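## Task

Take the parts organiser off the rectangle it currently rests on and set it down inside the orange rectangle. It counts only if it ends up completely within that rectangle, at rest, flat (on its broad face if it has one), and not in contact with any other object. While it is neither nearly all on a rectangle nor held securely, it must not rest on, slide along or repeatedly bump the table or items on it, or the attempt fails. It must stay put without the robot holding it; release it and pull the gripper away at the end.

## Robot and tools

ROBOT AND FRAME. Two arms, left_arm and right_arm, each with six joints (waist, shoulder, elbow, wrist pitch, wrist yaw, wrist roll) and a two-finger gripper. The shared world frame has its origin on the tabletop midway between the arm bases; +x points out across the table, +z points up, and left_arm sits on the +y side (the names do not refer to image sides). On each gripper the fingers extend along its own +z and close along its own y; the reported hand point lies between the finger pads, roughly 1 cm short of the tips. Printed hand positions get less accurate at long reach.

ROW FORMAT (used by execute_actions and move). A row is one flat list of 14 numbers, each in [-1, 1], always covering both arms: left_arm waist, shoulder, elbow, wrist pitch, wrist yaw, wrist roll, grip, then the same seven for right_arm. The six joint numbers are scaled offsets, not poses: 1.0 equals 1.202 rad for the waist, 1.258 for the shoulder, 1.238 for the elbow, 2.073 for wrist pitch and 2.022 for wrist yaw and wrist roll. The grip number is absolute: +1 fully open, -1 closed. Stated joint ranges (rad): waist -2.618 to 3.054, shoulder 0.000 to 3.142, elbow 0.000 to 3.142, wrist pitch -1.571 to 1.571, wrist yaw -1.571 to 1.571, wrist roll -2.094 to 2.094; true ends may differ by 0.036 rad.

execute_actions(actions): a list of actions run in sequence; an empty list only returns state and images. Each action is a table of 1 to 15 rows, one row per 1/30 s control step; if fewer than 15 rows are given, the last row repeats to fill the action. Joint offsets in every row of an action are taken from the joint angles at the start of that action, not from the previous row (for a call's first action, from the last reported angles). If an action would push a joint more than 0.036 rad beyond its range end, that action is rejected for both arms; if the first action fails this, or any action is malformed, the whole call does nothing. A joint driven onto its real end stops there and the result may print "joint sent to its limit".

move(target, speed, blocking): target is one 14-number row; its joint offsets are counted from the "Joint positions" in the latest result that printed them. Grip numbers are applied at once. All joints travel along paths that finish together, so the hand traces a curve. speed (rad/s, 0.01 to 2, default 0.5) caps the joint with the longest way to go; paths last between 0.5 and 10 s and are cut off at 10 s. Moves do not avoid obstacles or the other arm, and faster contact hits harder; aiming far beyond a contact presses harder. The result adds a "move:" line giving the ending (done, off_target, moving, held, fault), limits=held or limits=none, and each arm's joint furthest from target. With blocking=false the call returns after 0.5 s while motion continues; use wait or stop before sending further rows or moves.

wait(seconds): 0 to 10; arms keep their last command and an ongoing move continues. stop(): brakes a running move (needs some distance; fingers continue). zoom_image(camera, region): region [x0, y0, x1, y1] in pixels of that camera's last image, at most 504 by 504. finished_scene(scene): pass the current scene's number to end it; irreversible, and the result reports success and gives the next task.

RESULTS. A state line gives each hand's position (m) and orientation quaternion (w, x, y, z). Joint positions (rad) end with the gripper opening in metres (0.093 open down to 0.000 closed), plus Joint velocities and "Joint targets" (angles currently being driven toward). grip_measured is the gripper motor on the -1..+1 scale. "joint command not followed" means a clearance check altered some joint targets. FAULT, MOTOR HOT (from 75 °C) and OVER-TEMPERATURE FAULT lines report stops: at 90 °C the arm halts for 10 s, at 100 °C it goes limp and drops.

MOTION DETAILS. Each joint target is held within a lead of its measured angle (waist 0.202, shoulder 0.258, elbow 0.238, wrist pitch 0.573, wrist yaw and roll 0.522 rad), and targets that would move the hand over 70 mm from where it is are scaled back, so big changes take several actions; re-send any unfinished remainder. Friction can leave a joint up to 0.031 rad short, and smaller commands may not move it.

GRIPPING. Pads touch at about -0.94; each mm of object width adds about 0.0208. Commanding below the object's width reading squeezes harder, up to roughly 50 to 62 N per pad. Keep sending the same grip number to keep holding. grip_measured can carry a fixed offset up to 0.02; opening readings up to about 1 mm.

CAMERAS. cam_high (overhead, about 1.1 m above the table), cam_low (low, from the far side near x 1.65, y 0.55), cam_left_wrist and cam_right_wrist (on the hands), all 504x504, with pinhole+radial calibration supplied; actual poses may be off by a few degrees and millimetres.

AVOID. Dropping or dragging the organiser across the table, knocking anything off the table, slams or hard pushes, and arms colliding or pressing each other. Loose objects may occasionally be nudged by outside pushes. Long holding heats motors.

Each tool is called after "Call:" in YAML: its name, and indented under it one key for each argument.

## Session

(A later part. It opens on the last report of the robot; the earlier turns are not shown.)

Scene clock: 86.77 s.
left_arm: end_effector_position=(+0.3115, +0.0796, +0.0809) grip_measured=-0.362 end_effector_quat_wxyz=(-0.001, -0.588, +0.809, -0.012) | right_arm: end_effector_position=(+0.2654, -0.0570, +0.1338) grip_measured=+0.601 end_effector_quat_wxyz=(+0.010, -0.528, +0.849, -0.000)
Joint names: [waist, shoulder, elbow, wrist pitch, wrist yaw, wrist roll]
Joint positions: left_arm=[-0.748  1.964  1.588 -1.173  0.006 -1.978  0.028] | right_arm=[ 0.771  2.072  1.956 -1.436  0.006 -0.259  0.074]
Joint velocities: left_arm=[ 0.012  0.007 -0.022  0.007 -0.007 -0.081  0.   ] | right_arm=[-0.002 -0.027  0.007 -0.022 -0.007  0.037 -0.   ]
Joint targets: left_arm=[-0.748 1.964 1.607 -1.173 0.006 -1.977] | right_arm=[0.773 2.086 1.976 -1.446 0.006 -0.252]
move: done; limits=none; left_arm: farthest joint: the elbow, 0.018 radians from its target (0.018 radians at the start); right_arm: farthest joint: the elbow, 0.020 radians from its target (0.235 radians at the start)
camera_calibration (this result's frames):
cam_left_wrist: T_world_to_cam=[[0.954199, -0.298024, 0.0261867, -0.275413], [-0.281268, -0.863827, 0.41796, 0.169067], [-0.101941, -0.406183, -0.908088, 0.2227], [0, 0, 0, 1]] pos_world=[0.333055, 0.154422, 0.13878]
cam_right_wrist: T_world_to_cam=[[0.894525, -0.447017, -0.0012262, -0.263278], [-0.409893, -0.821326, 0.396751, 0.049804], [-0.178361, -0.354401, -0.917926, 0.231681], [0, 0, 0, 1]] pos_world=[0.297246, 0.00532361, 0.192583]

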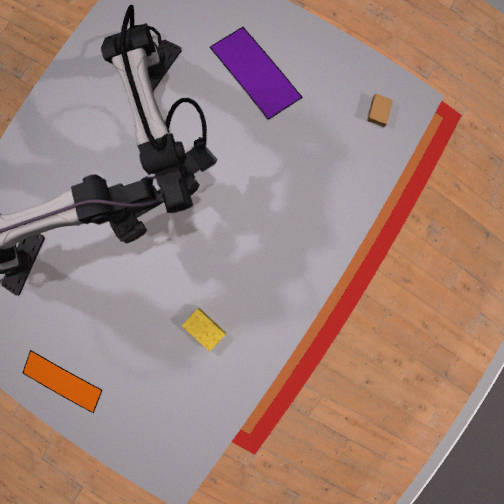

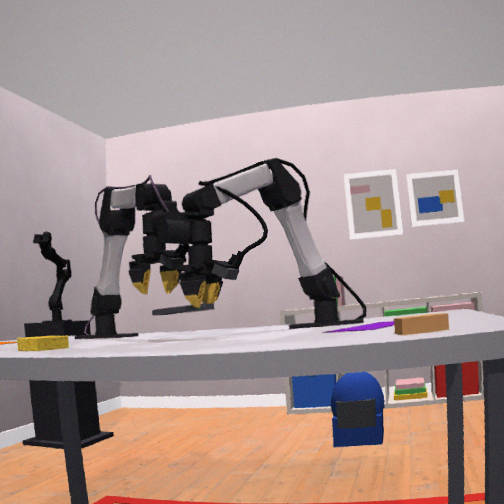

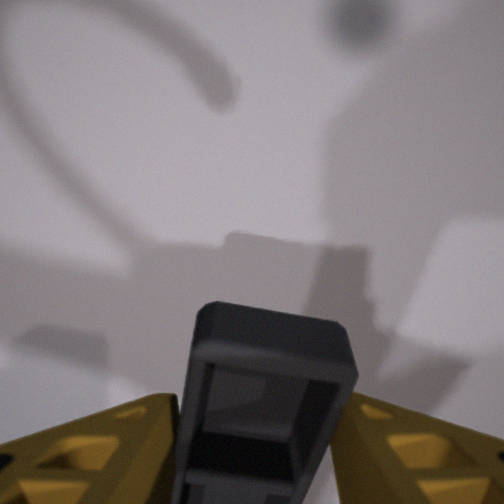

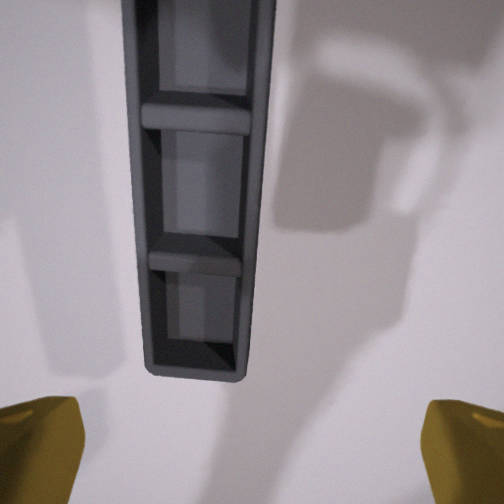

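Call:
move:
  target: [0,0,0.015,0,0,0,-0.6,0.038,-0.065,-0.27,0.165,0,0,0.6]
  speed: 0.15

Call:
zoom_image:
  camera: "cam_low"
  region: [90, 170, 260, 340]

Scene clock: 95.73 s.
left_arm: end_effector_position=(+0.3115, +0.0796, +0.0809) grip_measured=-0.362 end_effector_quat_wxyz=(-0.001, -0.588, +0.809, -0.012) | right_arm: end_effector_position=(+0.2547, -0.0462, +0.0752) grip_measured=+0.601 end_effector_quat_wxyz=(+0.040, -0.543, +0.839, +0.010)
Joint names: [waist, shoulder, elbow, wrist pitch, wrist yaw, wrist roll]
Joint positions: left_arm=[-0.748  1.964  1.588 -1.173  0.006 -1.978  0.028] | right_arm=[ 0.808  2.015  1.636 -1.109  0.006 -0.259  0.074]
Joint velocities: left_arm=[ 0.017  0.007  0.002 -0.022 -0.022  0.007  0.001] | right_arm=[ 0.002  0.002  0.002  0.066  0.051 -0.022  0.   ]
Joint targets: left_arm=[-0.748 1.964 1.607 -1.173 0.006 -1.978] | right_arm=[0.816 1.991 1.622 -1.094 0.006 -0.259]
move: off_target (right_arm); limits=none; left_arm: farthest joint: the elbow, 0.018 radians from its target (0.018 radians at the start); right_arm: farthest joint: the shoulder, 0.025 radians from its target (0.082 radians at the start)
camera_calibration (this result's frames):
cam_left_wrist: T_world_to_cam=[[0.954199, -0.298024, 0.0261867, -0.275413], [-0.281268, -0.863827, 0.41796, 0.169067], [-0.101941, -0.406183, -0.908088, 0.2227], [0, 0, 0, 1]] pos_world=[0.333055, 0.154422, 0.13878]
cam_right_wrist: T_world_to_cam=[[0.910344, -0.413597, 0.0145666, -0.252568], [-0.393492, -0.854114, 0.34008, 0.0761338], [-0.128215, -0.315321, -0.940284, 0.170541], [0, 0, 0, 1]] pos_world=[0.281748, 0.0143405, 0.138144]

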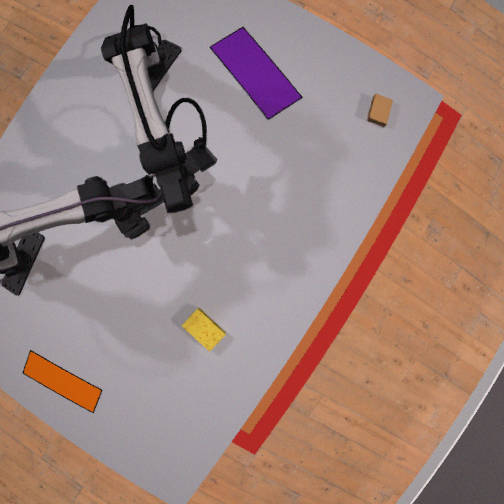

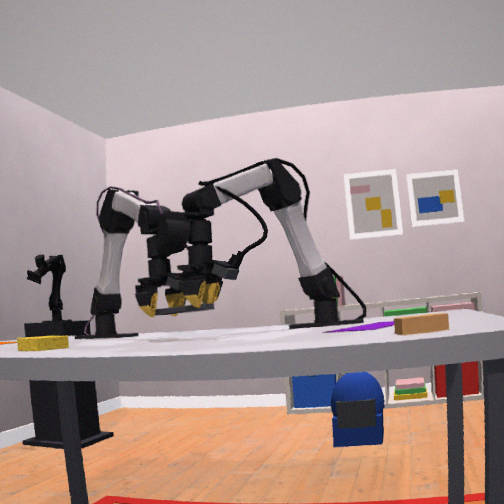

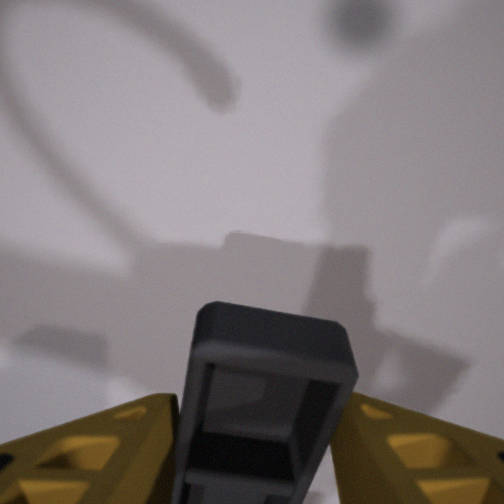

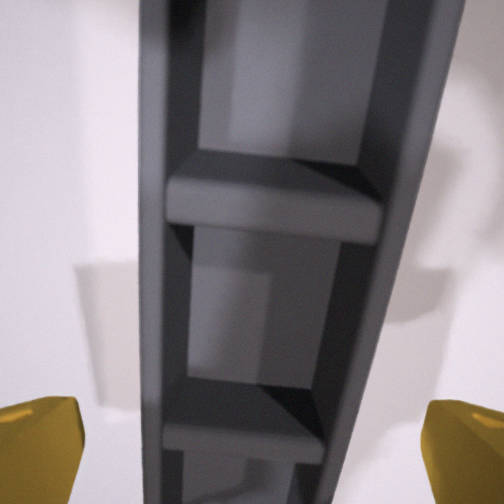

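Region (90, 170, 260, 340) of cam_low's 504x504 image, scaled by 2.965, with more detail than that image has.

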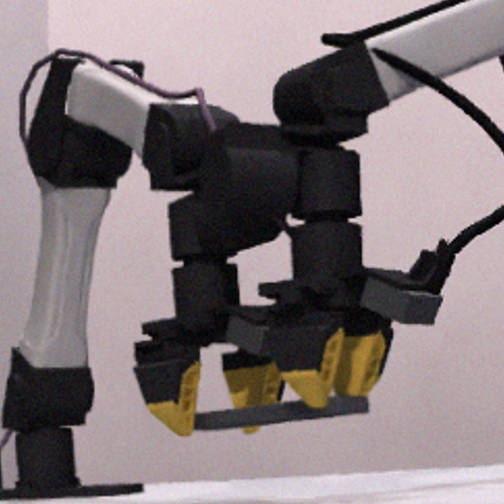

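Call:
execute_actions:
  actions:
    - [[0,0,0.015,0,0,0,-0.6,0,0,0,0,0,0.04,0.1]]
    - [[0,0,0.015,0,0,0,-0.6,0,0,0,0,0,0,-0.2]]
    - [[0,0,0.015,0,0,0,-0.6,0,0,0,0,0,0,-0.6]]
    - [[0,0,0.015,0,0,0,-0.6,0,0,0,0,0,0,-0.6]]

Scene clock: 100.53 s.
left_arm: end_effector_position=(+0.3121, +0.0793, +0.0809) grip_measured=-0.362 end_effector_quat_wxyz=(+0.000, -0.591, +0.807, -0.013) | right_arm: end_effector_position=(+0.2546, -0.0460, +0.0752) grip_measured=-0.389 end_effector_quat_wxyz=(+0.039, -0.512, +0.858, +0.012)
Joint names: [waist, shoulder, elbow, wrist pitch, wrist yaw, wrist roll]
Joint positions: left_arm=[-0.748  1.964  1.588 -1.17   0.005 -1.985  0.028] | right_arm=[ 0.808  2.015  1.636 -1.109  0.005 -0.186  0.027]
Joint velocities: left_arm=[ 0.002 -0.007  0.007  0.037 -0.007 -0.022 -0.001] | right_arm=[ 0.002 -0.017 -0.002 -0.037  0.022  0.007 -0.001]
Joint targets: left_arm=[-0.748 1.964 1.607 -1.170 0.005 -1.984] | right_arm=[0.808 2.015 1.636 -1.109 0.005 -0.186]
camera_calibration (this result's frames):
cam_left_wrist: T_world_to_cam=[[0.956274, -0.291049, 0.0288266, -0.277471], [-0.275977, -0.865312, 0.418416, 0.167366], [-0.0968356, -0.408075, -0.907798, 0.22117], [0, 0, 0, 1]] pos_world=[0.332945, 0.15432, 0.138748]
cam_right_wrist: T_world_to_cam=[[0.878218, -0.478197, 0.00781919, -0.24669], [-0.452392, -0.825302, 0.337961, 0.0927404], [-0.155159, -0.300341, -0.941128, 0.178208], [0, 0, 0, 1]] pos_world=[0.286254, 0.0120955, 0.138303]

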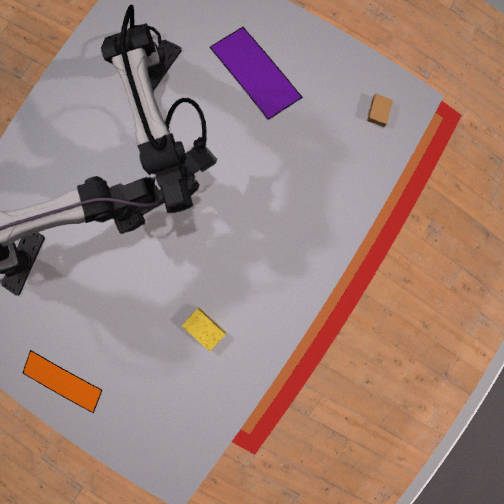

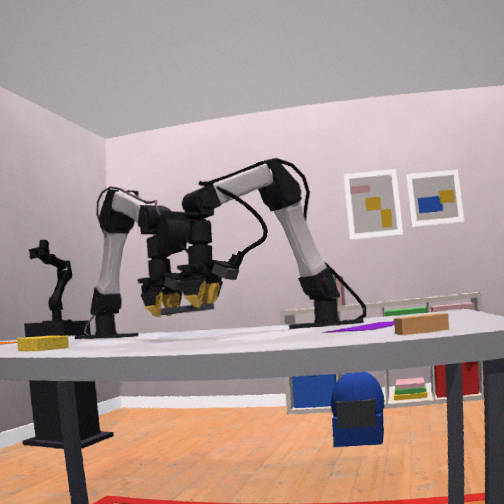

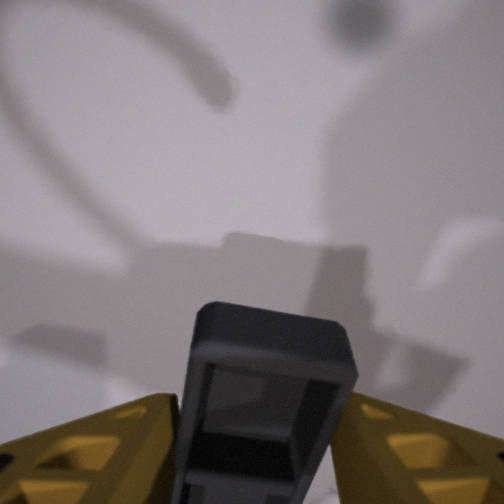

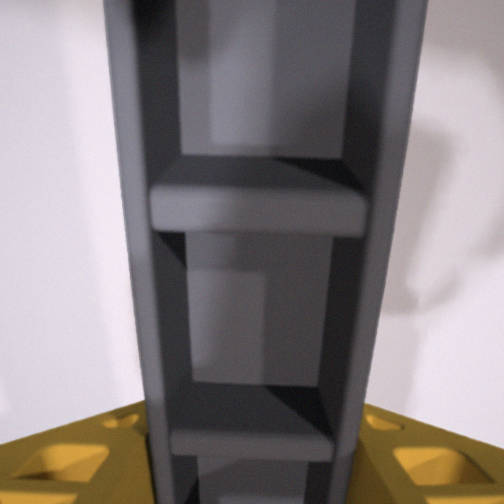

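Call:
move:
  target: [0,0,0.015,0,0,0,1,0,0,0,0,0,0,-0.6]

Call:
move:
  target: [0.5,-0.05,0.15,-0.1,0,0.25,1,0,0,0,0,0,0,-0.6]
  speed: 0.5

Scene clock: 103.57 s.
left_arm: end_effector_position=(+0.3120, +0.0792, +0.0809) grip_measured=+0.994 end_effector_quat_wxyz=(-0.000, -0.591, +0.806, -0.013) | right_arm: end_effector_position=(+0.2546, -0.0460, +0.0752) grip_measured=-0.389 end_effector_quat_wxyz=(+0.039, -0.512, +0.858, +0.012)
Joint names: [waist, shoulder, elbow, wrist pitch, wrist yaw, wrist roll]
Joint positions: left_arm=[-0.748  1.964  1.588 -1.17   0.006 -1.986  0.093] | right_arm=[ 0.808  2.015  1.636 -1.109  0.005 -0.186  0.027]
Joint velocities: left_arm=[ 0.002 -0.022  0.002  0.037  0.037  0.037  0.001] | right_arm=[-0.012 -0.002  0.002 -0.022  0.037 -0.007 -0.   ]
Joint targets: left_arm=[-0.748 1.964 1.607 -1.170 0.006 -1.985] | right_arm=[0.808 2.015 1.636 -1.109 0.005 -0.186]
move: done; limits=none; left_arm: farthest joint: the elbow, 0.018 radians from its target (0.018 radians at the start); right_arm: farthest joint: the waist, 0.000 radians from its target (0.000 radians at the start)
camera_calibration (this result's frames):
cam_left_wrist: T_world_to_cam=[[0.956505, -0.290321, 0.0285001, -0.277522], [-0.275117, -0.865272, 0.419065, 0.166934], [-0.097003, -0.408678, -0.907509, 0.2212], [0, 0, 0, 1]] pos_world=[0.332834, 0.154273, 0.138694]
cam_right_wrist: T_world_to_cam=[[0.878218, -0.478197, 0.00781919, -0.24669], [-0.452392, -0.825302, 0.337961, 0.0927404], [-0.155159, -0.300341, -0.941128, 0.178208], [0, 0, 0, 1]] pos_world=[0.286254, 0.0120955, 0.138303]

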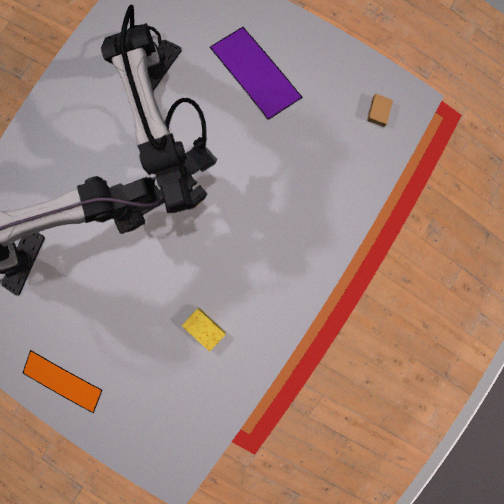

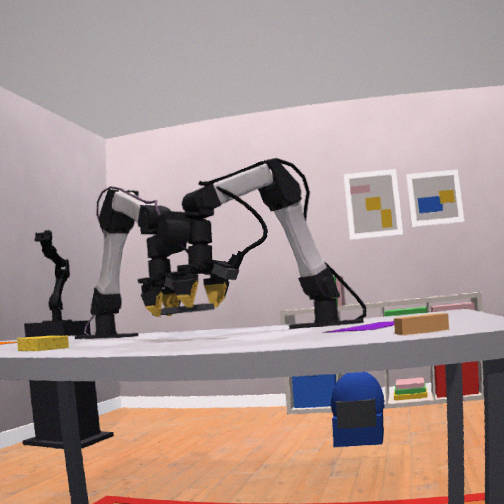

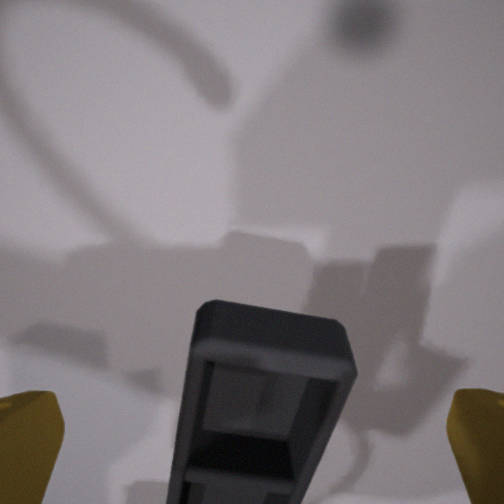

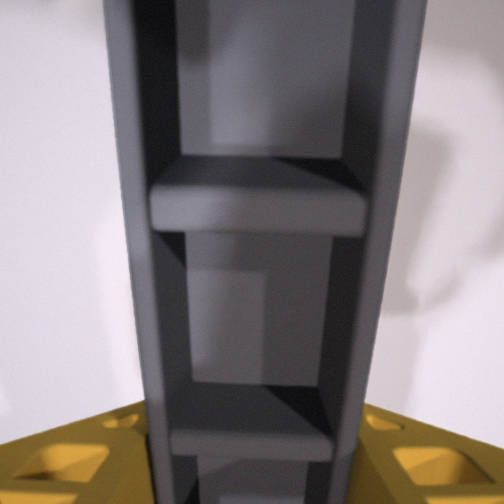

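Scene clock: 105.53 s.
left_arm: end_effector_position=(+0.3958, +0.2836, +0.1359) grip_measured=+0.994 end_effector_quat_wxyz=(+0.007, -0.632, +0.775, -0.013) | right_arm: end_effector_position=(+0.2546, -0.0460, +0.0752) grip_measured=-0.389 end_effector_quat_wxyz=(+0.039, -0.512, +0.858, +0.012)
Joint names: [waist, shoulder, elbow, wrist pitch, wrist yaw, wrist roll]
Joint positions: left_arm=[-0.146  1.922  1.749 -1.37   0.008 -1.487  0.093] | right_arm=[ 0.808  2.015  1.636 -1.109  0.005 -0.186  0.027]
Joint velocities: left_arm=[-0.007 -0.002 -0.032  0.007 -0.037 -0.051 -0.001] | right_arm=[ 0.002  0.002 -0.012 -0.022 -0.007 -0.051 -0.   ]
Joint targets: left_arm=[-0.146 1.901 1.774 -1.377 0.006 -1.480] | right_arm=[0.808 2.015 1.636 -1.109 0.005 -0.186]
move: off_target (left_arm); limits=none; left_arm: farthest joint: the elbow, 0.024 radians from its target (0.185 radians at the start); right_arm: farthest joint: the waist, 0.000 radians from its target (0.000 radians at the start)
camera_calibration (this result's frames):
cam_left_wrist: T_world_to_cam=[[0.981068, -0.1902, 0.0364484, -0.339086], [-0.188235, -0.892302, 0.410323, 0.31825], [-0.0455206, -0.409416, -0.911212, 0.343094], [0, 0, 0, 1]] pos_world=[0.408191, 0.359949, 0.194405]
cam_right_wrist: T_world_to_cam=[[0.878218, -0.478197, 0.00781919, -0.24669], [-0.452392, -0.825302, 0.337961, 0.0927404], [-0.155159, -0.300341, -0.941128, 0.178208], [0, 0, 0, 1]] pos_world=[0.286254, 0.0120955, 0.138303]

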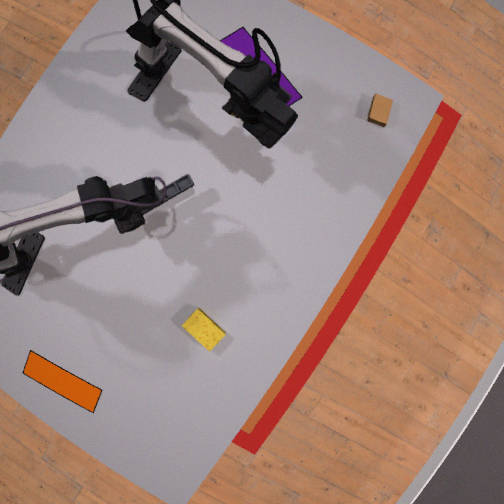

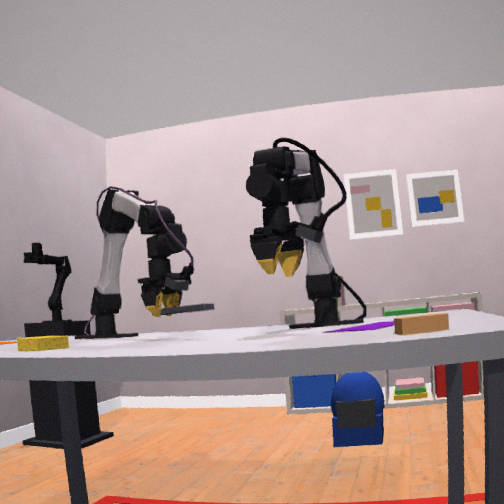

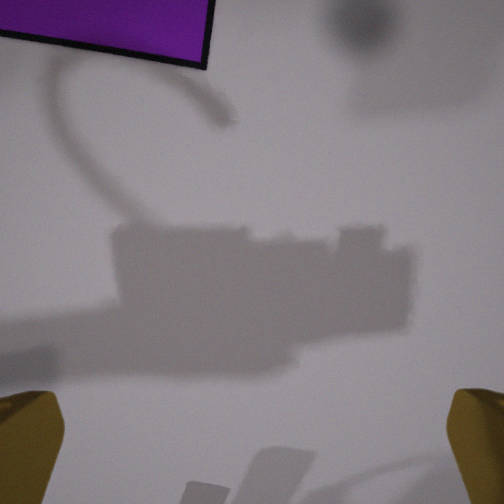

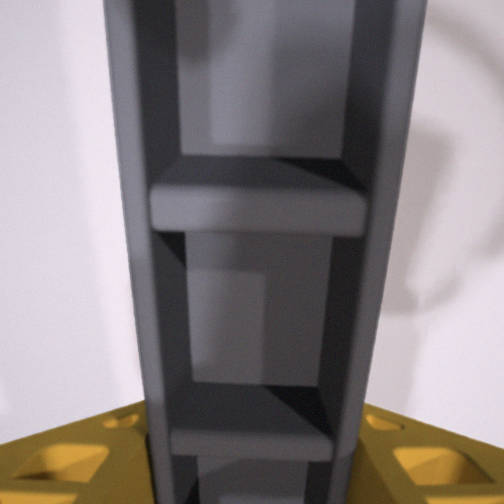

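Call:
move:
  target: [0,0,0,0,0,0,1,-1,-0.09,-0.1,-0.012,0,-0.28,-0.6]
  speed: 0.7

Call:
move:
  target: [0,0,0,0,0,0,1,-0.46,-0.05,-0.095,0.01,0,-0.13,-0.6]
  speed: 0.6

Scene clock: 114.93 s.
left_arm: end_effector_position=(+0.3958, +0.2836, +0.1359) grip_measured=+0.994 end_effector_quat_wxyz=(+0.007, -0.632, +0.775, -0.013) | right_arm: end_effector_position=(+0.3527, -0.4770, +0.0778) grip_measured=-0.390 end_effector_quat_wxyz=(+0.015, -0.212, +0.977, -0.016)
Joint names: [waist, shoulder, elbow, wrist pitch, wrist yaw, wrist roll]
Joint positions: left_arm=[-0.146  1.922  1.749 -1.37   0.008 -1.487  0.093] | right_arm=[-0.4    1.928  1.525 -1.126  0.012 -0.745  0.026]
Joint velocities: left_arm=[ 0.017  0.002  0.002  0.022 -0.007 -0.022  0.001] | right_arm=[ 0.002  0.002 -0.002  0.037  0.007 -0.066 -0.002]
Joint targets: left_arm=[-0.146 1.922 1.749 -1.370 0.008 -1.487] | right_arm=[-0.394 1.902 1.512 -1.134 0.005 -0.752]
move: off_target (right_arm); limits=none; left_arm: farthest joint: the waist, 0.000 radians from its target (0.000 radians at the start); right_arm: farthest joint: the shoulder, 0.026 radians from its target (0.114 radians at the start)
camera_calibration (this result's frames):
cam_left_wrist: T_world_to_cam=[[0.980923, -0.190949, 0.0364532, -0.338817], [-0.18892, -0.892166, 0.410303, 0.318485], [-0.0458248, -0.409362, -0.91122, 0.3432], [0, 0, 0, 1]] pos_world=[0.408249, 0.359938, 0.194407]
cam_right_wrist: T_world_to_cam=[[0.409591, -0.91191, 0.0256126, -0.581976], [-0.843676, -0.367963, 0.390914, 0.132549], [-0.347054, -0.181724, -0.920071, 0.189044], [0, 0, 0, 1]] pos_world=[0.415809, -0.447583, 0.137025]

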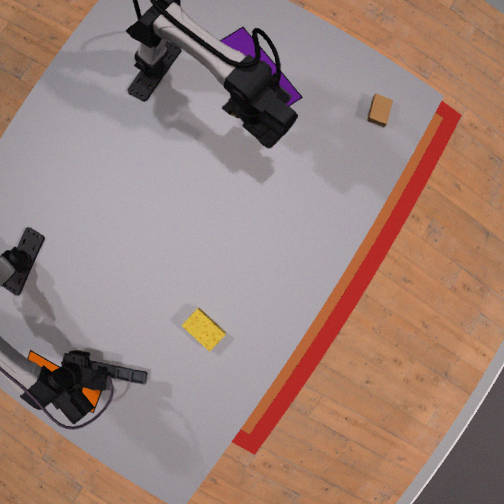

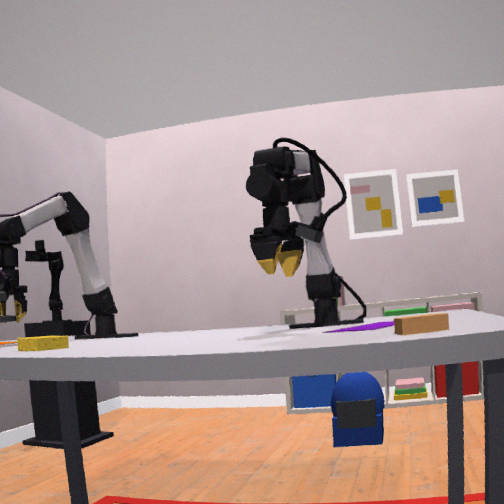

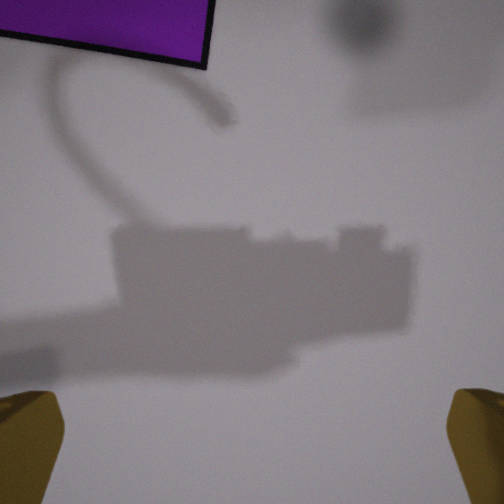

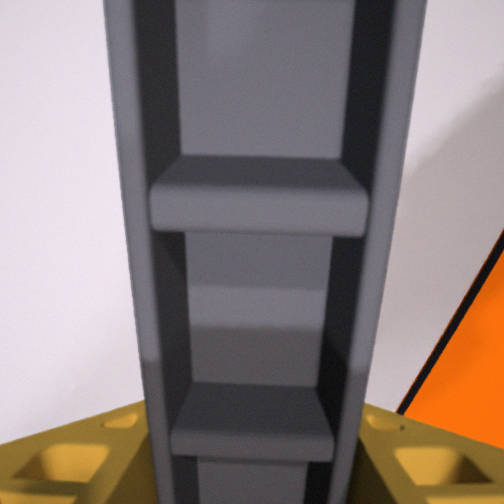

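Scene clock: 116.57 s.
left_arm: end_effector_position=(+0.3958, +0.2836, +0.1359) grip_measured=+0.994 end_effector_quat_wxyz=(+0.007, -0.632, +0.775, -0.013) | right_arm: end_effector_position=(+0.2187, -0.6250, +0.0642) grip_measured=-0.390 end_effector_quat_wxyz=(-0.014, -0.063, +0.998, +0.002)
Joint names: [waist, shoulder, elbow, wrist pitch, wrist yaw, wrist roll]
Joint positions: left_arm=[-0.146  1.922  1.749 -1.37   0.008 -1.487  0.093] | right_arm=[-0.957  1.891  1.421 -1.12   0.019 -1.001  0.026]
Joint velocities: left_arm=[ 0.007  0.002  0.007 -0.081  0.051  0.037 -0.002] | right_arm=[-0.002 -0.012 -0.022 -0.037 -0.007 -0.095  0.   ]
Joint targets: left_arm=[-0.146 1.922 1.749 -1.370 0.008 -1.487] | right_arm=[-0.953 1.865 1.408 -1.105 0.012 -1.008]
move: off_target (right_arm); limits=none; left_arm: farthest joint: the waist, 0.000 radians from its target (0.000 radians at the start); right_arm: farthest joint: the shoulder, 0.026 radians from its target (0.063 radians at the start)
camera_calibration (this result's frames):
cam_left_wrist: T_world_to_cam=[[0.980923, -0.190949, 0.0364532, -0.338817], [-0.18892, -0.892166, 0.410303, 0.318485], [-0.0458248, -0.409362, -0.91122, 0.3432], [0, 0, 0, 1]] pos_world=[0.408249, 0.359938, 0.194407]
cam_right_wrist: T_world_to_cam=[[0.121053, -0.992479, -0.0182112, -0.646086], [-0.892191, -0.116827, 0.436288, 0.135036], [-0.435134, -0.0365662, -0.899623, 0.211774], [0, 0, 0, 1]] pos_world=[0.290839, -0.617707, 0.119837]

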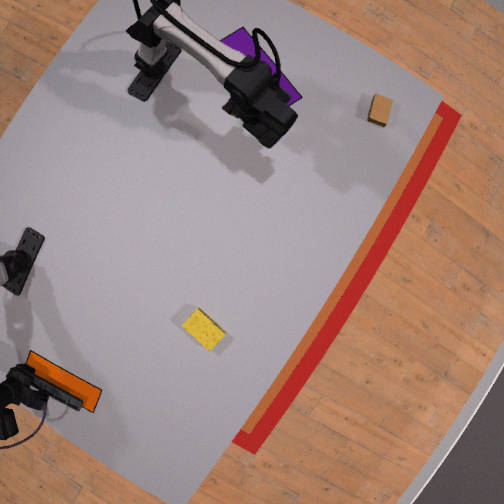

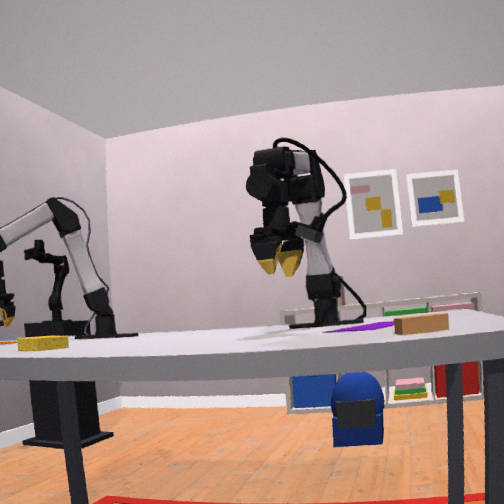

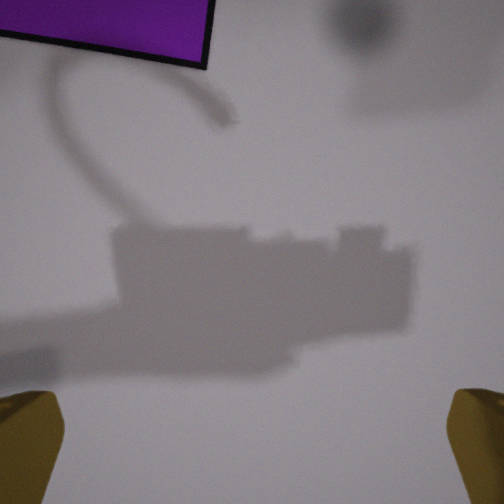

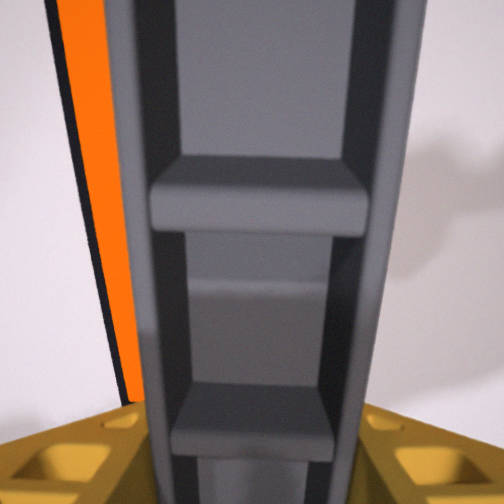

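Call:
move:
  target: [0,0,0,0,0,0,1,0.045,-0.02,-0.132,0.082,-0.01,-0.004,-0.6]
  speed: 0.2

Call:
zoom_image:
  camera: "cam_high"
  region: [0, 330, 130, 440]

Scene clock: 124.80 s.
left_arm: end_effector_position=(+0.3958, +0.2836, +0.1359) grip_measured=+0.994 end_effector_quat_wxyz=(+0.007, -0.632, +0.775, -0.013) | right_arm: end_effector_position=(+0.2246, -0.6053, +0.0277) grip_measured=-0.390 end_effector_quat_wxyz=(-0.010, -0.088, +0.996, +0.004)
Joint names: [waist, shoulder, elbow, wrist pitch, wrist yaw, wrist roll]
Joint positions: left_arm=[-0.146  1.922  1.749 -1.37   0.008 -1.487  0.093] | right_arm=[-0.909  1.891  1.269 -0.966  0.011 -1.002  0.026]
Joint velocities: left_arm=[ 0.002 -0.002  0.002  0.037 -0.022 -0.007 -0.   ] | right_arm=[ 0.007 -0.012  0.007  0.051  0.051  0.022  0.001]
Joint targets: left_arm=[-0.146 1.922 1.749 -1.370 0.008 -1.487] | right_arm=[-0.903 1.866 1.257 -0.951 -0.001 -1.009]
move: off_target (right_arm); limits=none; left_arm: farthest joint: the waist, 0.000 radians from its target (0.000 radians at the start); right_arm: farthest joint: the shoulder, 0.026 radians from its target (0.026 radians at the start)
camera_calibration (this result's frames):
cam_left_wrist: T_world_to_cam=[[0.980923, -0.190949, 0.0364532, -0.338817], [-0.18892, -0.892166, 0.410303, 0.318485], [-0.0458248, -0.409362, -0.91122, 0.3432], [0, 0, 0, 1]] pos_world=[0.408249, 0.359938, 0.194407]
cam_right_wrist: T_world_to_cam=[[0.169346, -0.985335, -0.0208833, -0.634416], [-0.888793, -0.161842, 0.428782, 0.130753], [-0.425874, -0.0540517, -0.903166, 0.169662], [0, 0, 0, 1]] pos_world=[0.295903, -0.594781, 0.0839195]

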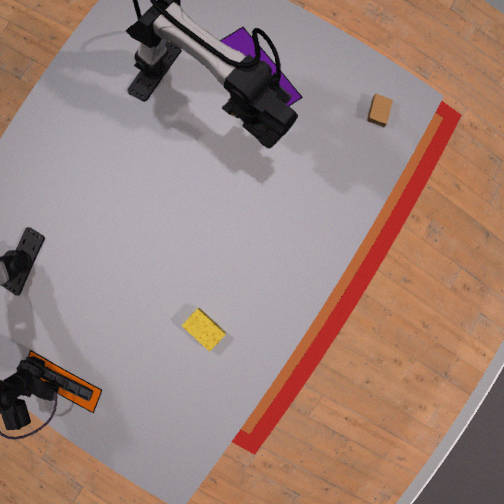

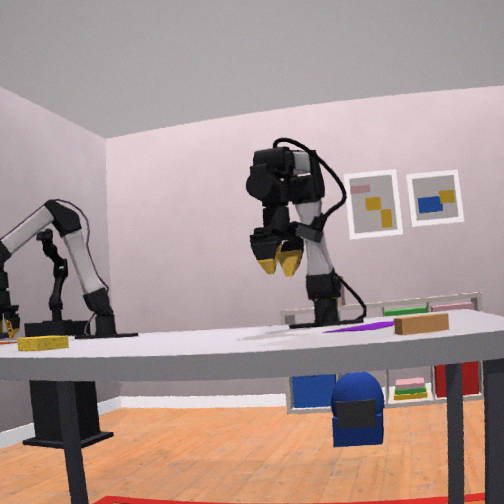

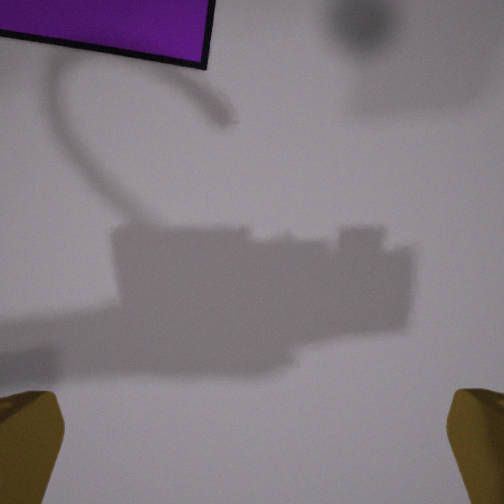

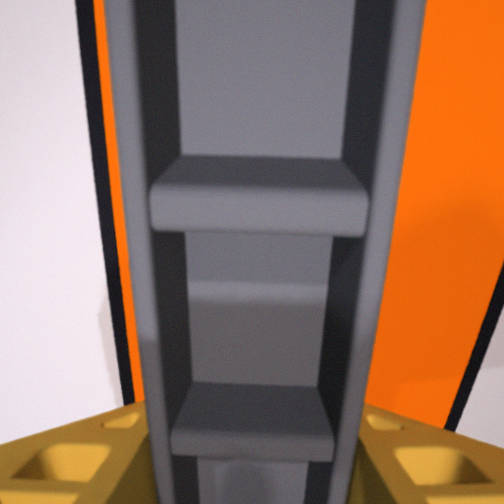

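Region (0, 330, 130, 440) of cam_high's 504x504 image, scaled by 3.877, with more detail than that image has; it fills the top 426 rows of this view, and the rest is white.

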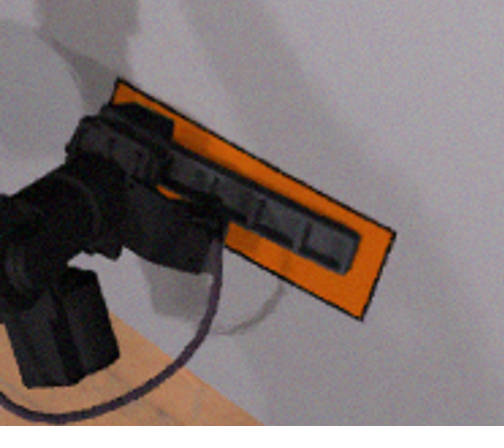

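Call:
move:
  target: [0,0,0,0,0,0,1,0,0.05,0,0.037,0,0.018,-0.6]
  speed: 0.08

Scene clock: 129.27 s.
left_arm: end_effector_position=(+0.3958, +0.2836, +0.1359) grip_measured=+0.994 end_effector_quat_wxyz=(+0.007, -0.632, +0.775, -0.013) | right_arm: end_effector_position=(+0.2306, -0.6116, +0.0160) grip_measured=-0.390 end_effector_quat_wxyz=(-0.005, -0.075, +0.997, -0.001)
Joint names: [waist, shoulder, elbow, wrist pitch, wrist yaw, wrist roll]
Joint positions: left_arm=[-0.146  1.922  1.749 -1.37   0.008 -1.487  0.093] | right_arm=[-0.909  1.928  1.269 -0.917  0.01  -0.977  0.026]
Joint velocities: left_arm=[ 0.007 -0.007  0.007 -0.051 -0.051 -0.051 -0.003] | right_arm=[-0.007 -0.007  0.002 -0.022  0.081  0.022 -0.001]
Joint targets: left_arm=[-0.146 1.922 1.749 -1.370 0.008 -1.487] | right_arm=[-0.909 1.954 1.269 -0.889 0.010 -0.966]
move: off_target (right_arm); limits=none; left_arm: farthest joint: the waist, 0.000 radians from its target (0.000 radians at the start); right_arm: farthest joint: the wrist pitch, 0.027 radians from its target (0.077 radians at the start)
camera_calibration (this result's frames):
cam_left_wrist: T_world_to_cam=[[0.980923, -0.190949, 0.0364532, -0.338817], [-0.18892, -0.892166, 0.410303, 0.318485], [-0.0458248, -0.409362, -0.91122, 0.3432], [0, 0, 0, 1]] pos_world=[0.408249, 0.359938, 0.194407]
cam_right_wrist: T_world_to_cam=[[0.144249, -0.989493, -0.00981531, -0.638827], [-0.896656, -0.134898, 0.421675, 0.158447], [-0.418569, -0.0520251, -0.906694, 0.160972], [0, 0, 0, 1]] pos_world=[0.3016, -0.602366, 0.0728695]

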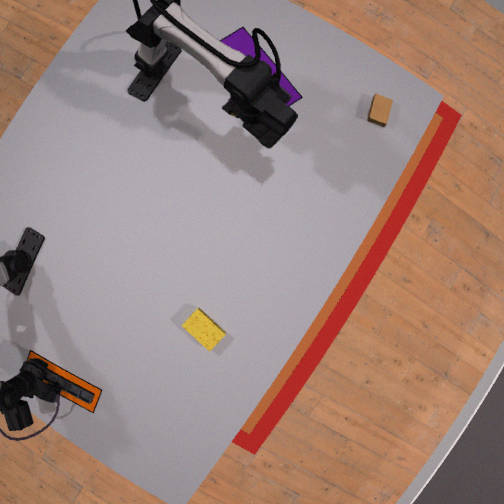

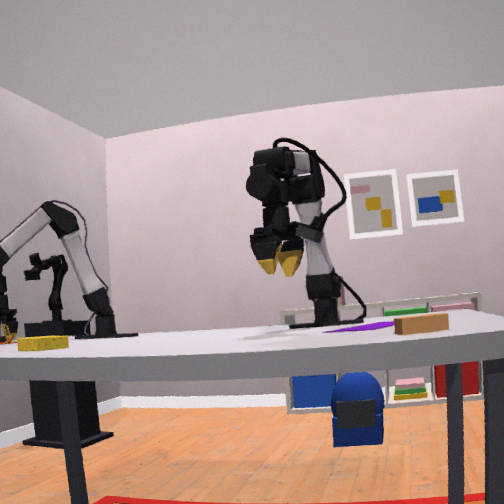

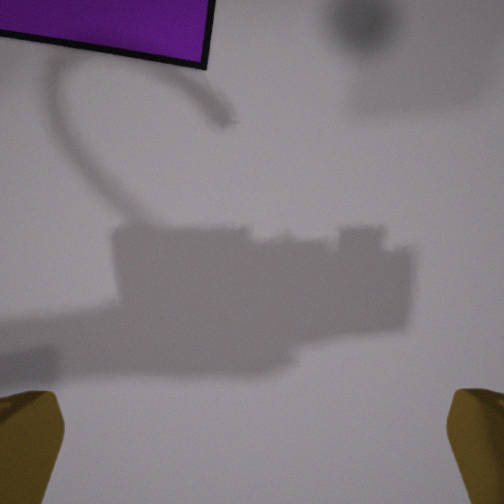

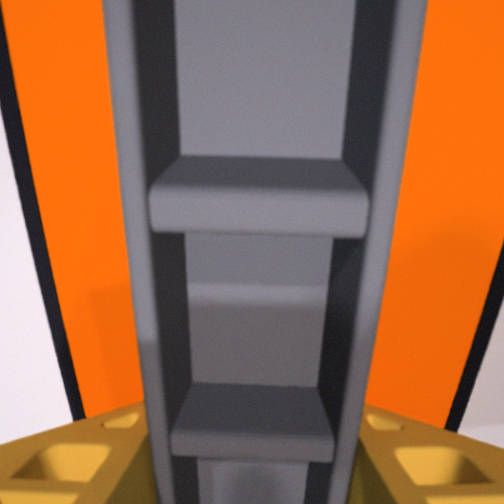

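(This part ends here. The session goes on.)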